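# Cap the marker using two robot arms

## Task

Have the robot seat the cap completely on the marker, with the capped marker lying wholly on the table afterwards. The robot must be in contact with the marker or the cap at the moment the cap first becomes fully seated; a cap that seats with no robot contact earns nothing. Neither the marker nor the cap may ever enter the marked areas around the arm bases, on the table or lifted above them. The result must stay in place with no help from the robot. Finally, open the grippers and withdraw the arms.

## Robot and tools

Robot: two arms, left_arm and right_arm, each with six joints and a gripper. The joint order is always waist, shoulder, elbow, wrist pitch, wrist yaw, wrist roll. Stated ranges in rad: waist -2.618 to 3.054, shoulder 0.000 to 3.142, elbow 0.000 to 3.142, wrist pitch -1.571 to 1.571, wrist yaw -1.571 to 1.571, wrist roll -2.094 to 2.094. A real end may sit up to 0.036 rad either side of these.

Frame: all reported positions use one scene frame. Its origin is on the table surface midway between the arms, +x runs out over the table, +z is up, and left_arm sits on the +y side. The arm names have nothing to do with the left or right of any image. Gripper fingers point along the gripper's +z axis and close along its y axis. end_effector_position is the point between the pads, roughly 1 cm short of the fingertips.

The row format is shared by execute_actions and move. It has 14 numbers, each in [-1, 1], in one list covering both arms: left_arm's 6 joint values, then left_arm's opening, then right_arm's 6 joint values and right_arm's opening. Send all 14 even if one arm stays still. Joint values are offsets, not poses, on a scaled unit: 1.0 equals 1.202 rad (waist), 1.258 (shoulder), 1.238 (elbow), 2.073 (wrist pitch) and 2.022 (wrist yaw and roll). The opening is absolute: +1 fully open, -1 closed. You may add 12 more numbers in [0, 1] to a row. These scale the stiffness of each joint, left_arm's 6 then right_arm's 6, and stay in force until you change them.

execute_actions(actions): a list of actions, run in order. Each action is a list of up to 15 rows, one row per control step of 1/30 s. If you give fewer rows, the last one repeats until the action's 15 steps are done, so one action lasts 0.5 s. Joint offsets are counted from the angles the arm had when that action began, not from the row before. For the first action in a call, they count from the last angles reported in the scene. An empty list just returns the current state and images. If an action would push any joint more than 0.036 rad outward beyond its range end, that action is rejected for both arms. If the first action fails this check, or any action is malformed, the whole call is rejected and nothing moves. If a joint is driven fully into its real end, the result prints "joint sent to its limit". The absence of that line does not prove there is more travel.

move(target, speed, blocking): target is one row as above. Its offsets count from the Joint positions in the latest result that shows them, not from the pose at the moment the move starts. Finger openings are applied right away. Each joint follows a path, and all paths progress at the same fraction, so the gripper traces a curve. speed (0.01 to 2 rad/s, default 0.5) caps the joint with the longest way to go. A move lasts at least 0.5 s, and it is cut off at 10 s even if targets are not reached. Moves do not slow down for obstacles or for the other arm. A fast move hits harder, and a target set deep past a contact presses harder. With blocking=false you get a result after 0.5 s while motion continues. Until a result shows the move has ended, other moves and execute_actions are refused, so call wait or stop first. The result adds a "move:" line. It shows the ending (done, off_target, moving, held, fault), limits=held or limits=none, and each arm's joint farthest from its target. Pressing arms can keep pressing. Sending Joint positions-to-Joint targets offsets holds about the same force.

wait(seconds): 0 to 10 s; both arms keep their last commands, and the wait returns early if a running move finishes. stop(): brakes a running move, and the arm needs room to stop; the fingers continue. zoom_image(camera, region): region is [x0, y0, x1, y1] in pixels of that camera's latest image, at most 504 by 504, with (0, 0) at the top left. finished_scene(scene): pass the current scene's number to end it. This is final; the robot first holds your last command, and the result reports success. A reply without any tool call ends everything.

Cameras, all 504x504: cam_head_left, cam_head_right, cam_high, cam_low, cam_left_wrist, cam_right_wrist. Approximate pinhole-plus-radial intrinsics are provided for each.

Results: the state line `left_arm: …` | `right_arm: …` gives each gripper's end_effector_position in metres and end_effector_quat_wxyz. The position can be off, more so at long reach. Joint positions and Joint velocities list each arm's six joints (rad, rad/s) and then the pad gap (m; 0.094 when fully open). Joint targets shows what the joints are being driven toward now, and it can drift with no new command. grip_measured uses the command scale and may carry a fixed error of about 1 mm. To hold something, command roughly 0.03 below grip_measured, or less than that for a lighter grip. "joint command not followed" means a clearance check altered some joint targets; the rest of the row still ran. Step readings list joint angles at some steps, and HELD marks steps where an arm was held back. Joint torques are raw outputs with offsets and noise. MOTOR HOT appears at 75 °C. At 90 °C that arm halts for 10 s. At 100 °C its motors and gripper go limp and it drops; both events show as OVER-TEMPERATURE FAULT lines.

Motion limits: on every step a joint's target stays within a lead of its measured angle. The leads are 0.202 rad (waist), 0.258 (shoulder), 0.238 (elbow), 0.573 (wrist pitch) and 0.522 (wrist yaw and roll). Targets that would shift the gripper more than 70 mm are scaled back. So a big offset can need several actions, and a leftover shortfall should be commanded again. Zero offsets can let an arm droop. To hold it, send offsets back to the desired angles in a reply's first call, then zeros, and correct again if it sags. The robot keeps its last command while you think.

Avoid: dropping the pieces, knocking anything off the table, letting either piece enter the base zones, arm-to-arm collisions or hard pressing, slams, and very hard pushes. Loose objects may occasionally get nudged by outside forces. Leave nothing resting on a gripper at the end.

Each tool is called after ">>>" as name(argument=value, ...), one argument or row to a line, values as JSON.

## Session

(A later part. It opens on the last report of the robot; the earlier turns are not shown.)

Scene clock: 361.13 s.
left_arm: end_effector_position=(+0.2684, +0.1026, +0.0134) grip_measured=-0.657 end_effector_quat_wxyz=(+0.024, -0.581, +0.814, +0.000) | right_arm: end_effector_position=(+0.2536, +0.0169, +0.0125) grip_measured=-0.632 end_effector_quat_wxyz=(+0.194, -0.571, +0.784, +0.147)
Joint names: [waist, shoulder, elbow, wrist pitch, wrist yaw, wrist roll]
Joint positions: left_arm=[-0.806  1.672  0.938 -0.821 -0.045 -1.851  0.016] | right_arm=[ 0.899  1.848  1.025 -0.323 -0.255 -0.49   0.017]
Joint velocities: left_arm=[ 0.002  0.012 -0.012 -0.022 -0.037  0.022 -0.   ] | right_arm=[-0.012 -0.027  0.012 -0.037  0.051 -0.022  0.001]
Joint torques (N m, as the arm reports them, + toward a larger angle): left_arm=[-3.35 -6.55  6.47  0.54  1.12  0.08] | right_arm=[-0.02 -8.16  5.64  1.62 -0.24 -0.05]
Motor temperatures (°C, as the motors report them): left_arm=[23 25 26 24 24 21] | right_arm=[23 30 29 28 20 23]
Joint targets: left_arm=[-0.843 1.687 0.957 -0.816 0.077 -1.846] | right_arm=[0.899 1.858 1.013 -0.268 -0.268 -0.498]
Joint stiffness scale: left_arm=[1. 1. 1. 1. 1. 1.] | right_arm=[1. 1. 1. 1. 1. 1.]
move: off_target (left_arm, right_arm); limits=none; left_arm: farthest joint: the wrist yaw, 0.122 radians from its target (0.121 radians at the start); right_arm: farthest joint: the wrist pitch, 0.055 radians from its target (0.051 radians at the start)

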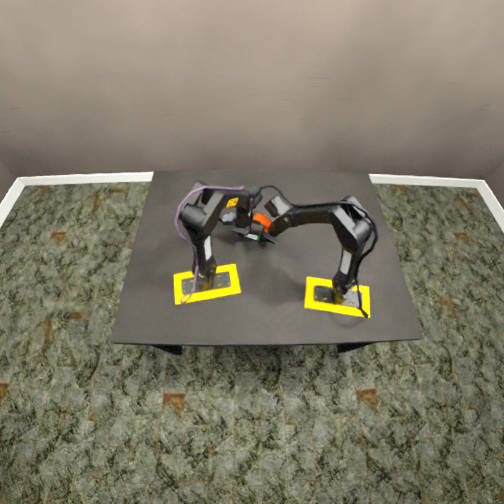

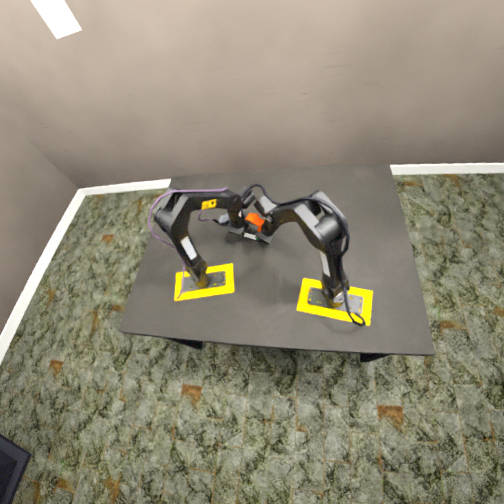

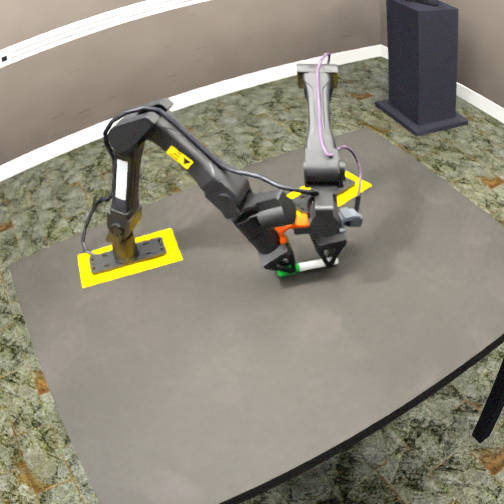

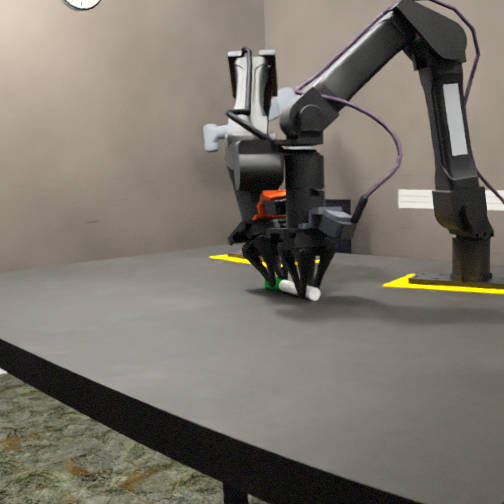

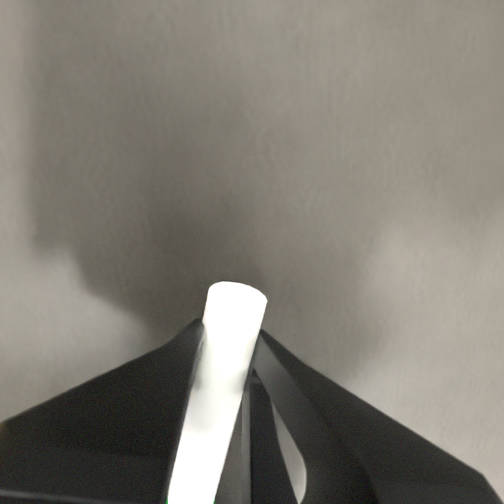

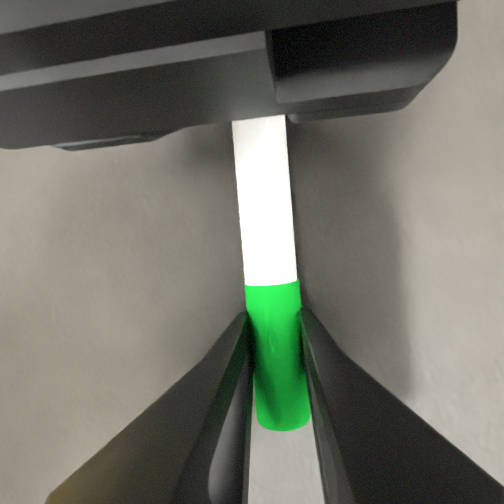

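>>> move(
  target=[0,0.01,0.0,0,0,0,-0.3,0,0.008,-0.01,0.005,0,0,-0.3],
  speed=0.1,
)

>>> move(
  target=[0.15,-0.12,0.12,-0.08,0,0,-0.3,-0.1,-0.15,0.06,-0.06,0,0,-0.3],
  speed=0.5,
)

Scene clock: 369.60 s.
left_arm: end_effector_position=(+0.2688, +0.1032, +0.0135) grip_measured=-0.301 end_effector_quat_wxyz=(+0.025, -0.581, +0.813, +0.001) | right_arm: end_effector_position=(+0.2530, +0.0163, +0.0121) grip_measured=-0.302 end_effector_quat_wxyz=(+0.192, -0.571, +0.785, +0.146)
Joint names: [waist, shoulder, elbow, wrist pitch, wrist yaw, wrist roll]
Joint positions: left_arm=[-0.805  1.672  0.938 -0.821 -0.048 -1.851  0.033] | right_arm=[ 0.899  1.848  1.025 -0.327 -0.255 -0.49   0.033]
Joint velocities: left_arm=[-0.012 -0.012 -0.002 -0.051 -0.066  0.007 -0.001] | right_arm=[-0.002 -0.002 -0.002 -0.066 -0.037  0.007  0.   ]
Joint torques (N m, as the arm reports them, + toward a larger angle): left_arm=[-0.07 -6.8   5.21  0.52  0.    0.03] | right_arm=[ 0.   -8.14  5.57  1.2  -0.13  0.02]
Motor temperatures (°C, as the motors report them): left_arm=[23 25 26 24 25 21] | right_arm=[23 30 28 29 20 23]
Joint targets: left_arm=[-0.806 1.685 0.938 -0.821 -0.045 -1.851] | right_arm=[0.899 1.858 1.012 -0.313 -0.255 -0.490]
Joint stiffness scale: left_arm=[1. 1. 1. 1. 1. 1.] | right_arm=[1. 1. 1. 1. 1. 1.]
move: done; limits=none; left_arm: farthest joint: the shoulder, 0.012 radians from its target (0.012 radians at the start); right_arm: farthest joint: the wrist pitch, 0.015 radians from its target (0.011 radians at the start)

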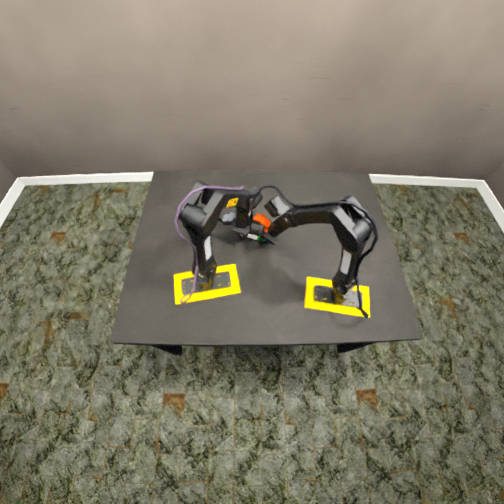

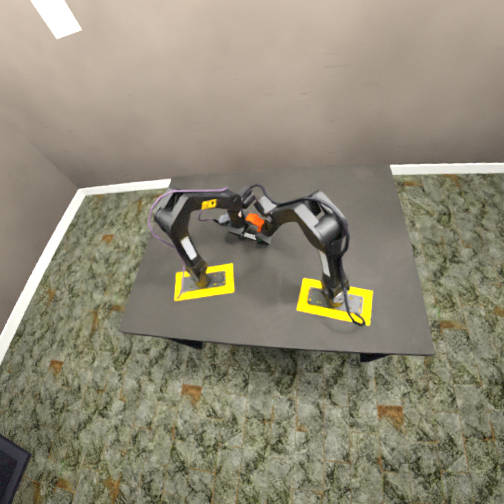

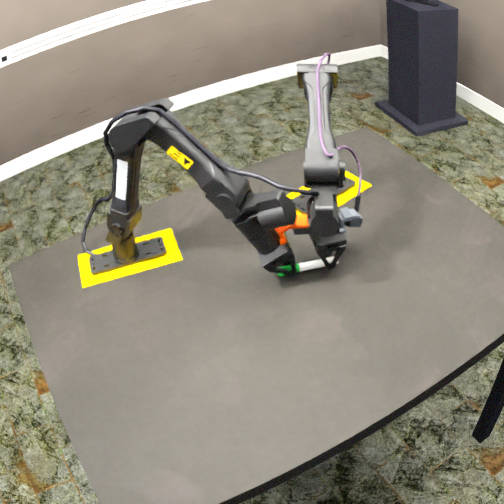

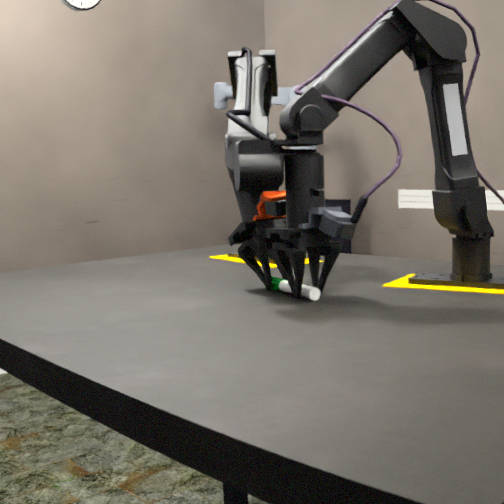

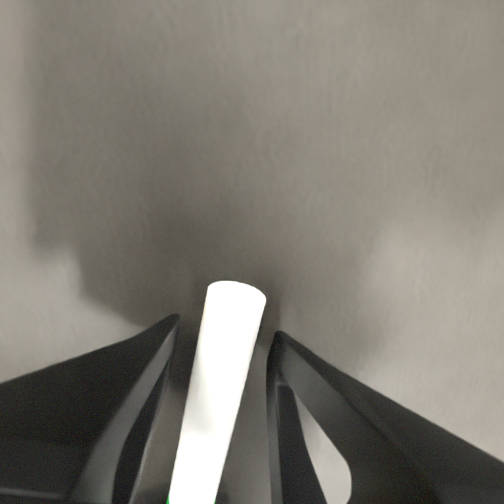

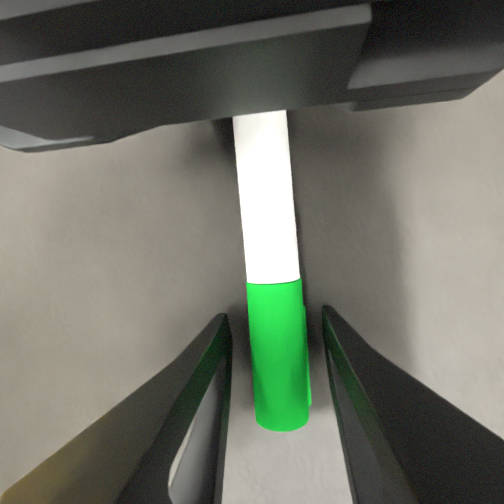

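Scene clock: 370.77 s.
left_arm: end_effector_position=(+0.3103, +0.1363, +0.0833) grip_measured=-0.301 end_effector_quat_wxyz=(+0.054, -0.650, +0.756, -0.062) | right_arm: end_effector_position=(+0.2884, -0.0149, +0.0821) grip_measured=-0.302 end_effector_quat_wxyz=(+0.250, -0.524, +0.803, +0.135)
Joint names: [waist, shoulder, elbow, wrist pitch, wrist yaw, wrist roll]
Joint positions: left_arm=[-0.629  1.527  1.071 -0.957 -0.046 -1.851  0.033] | right_arm=[ 0.785  1.678  1.078 -0.448 -0.253 -0.49   0.033]
Joint velocities: left_arm=[ 0.002 -0.007  0.012 -0.022  0.022 -0.007 -0.   ] | right_arm=[-0.002  0.007 -0.022  0.051  0.007 -0.037 -0.   ]
Joint torques (N m, as the arm reports them, + toward a larger angle): left_arm=[ 0.44 -7.76  7.06  0.52 -0.03  0.02] | right_arm=[-0.55 -9.95  8.59  1.19 -0.13  0.02]
Motor temperatures (°C, as the motors report them): left_arm=[23 25 26 24 24 21] | right_arm=[23 30 29 29 20 23]
Joint targets: left_arm=[-0.625 1.522 1.087 -0.987 -0.048 -1.851] | right_arm=[0.779 1.659 1.099 -0.452 -0.255 -0.490]
Joint stiffness scale: left_arm=[1. 1. 1. 1. 1. 1.] | right_arm=[1. 1. 1. 1. 1. 1.]
move: off_target (left_arm, right_arm); limits=none; left_arm: farthest joint: the wrist pitch, 0.029 radians from its target (0.166 radians at the start); right_arm: farthest joint: the elbow, 0.021 radians from its target (0.075 radians at the start)

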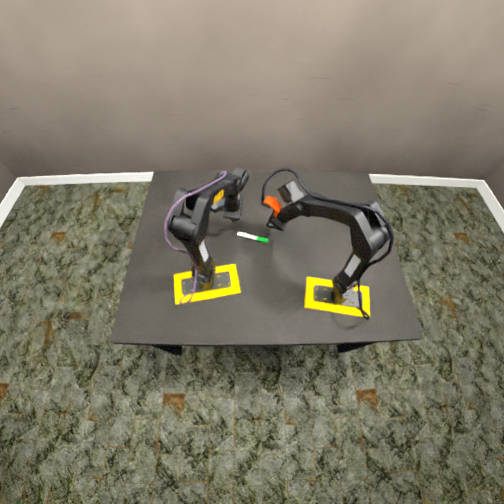

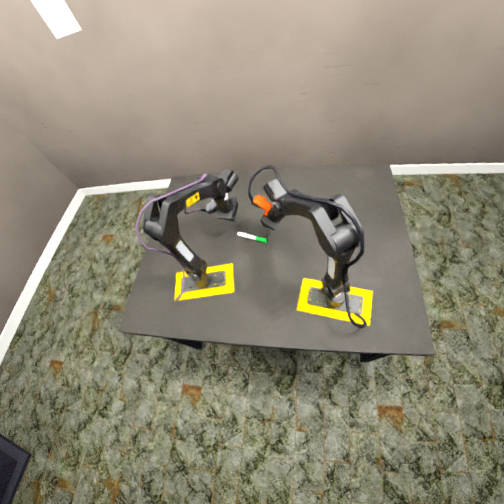

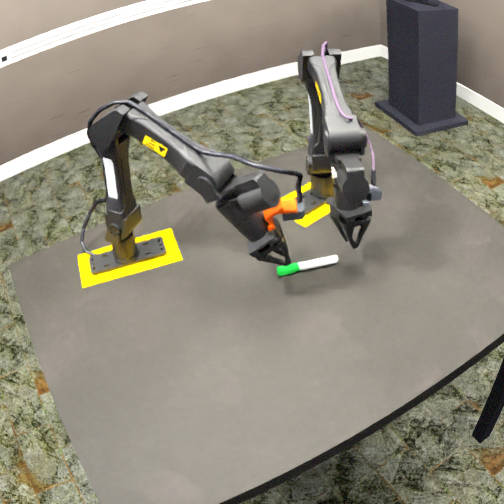

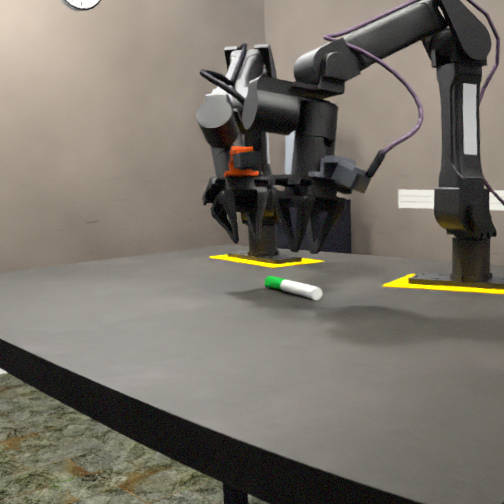

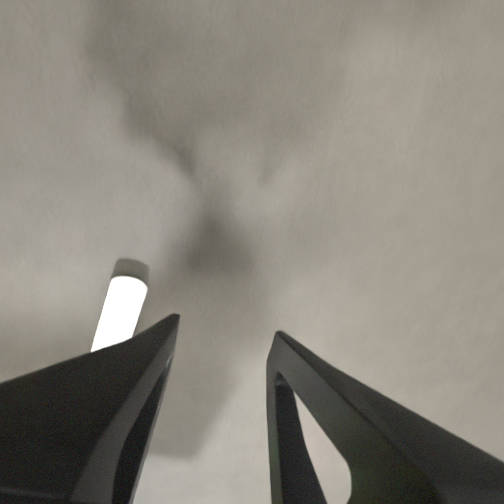

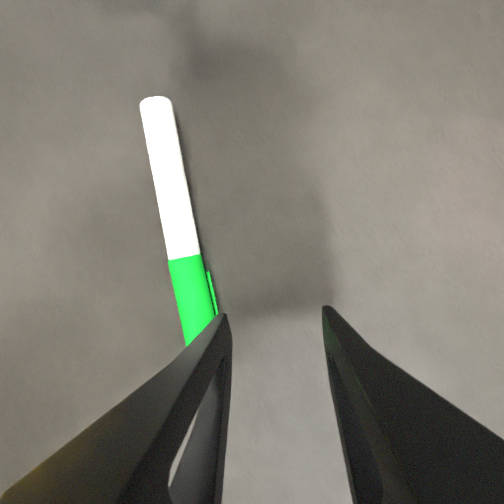

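>>> finished_scene(
  scene=1,
)

The scene is finished: the task was done.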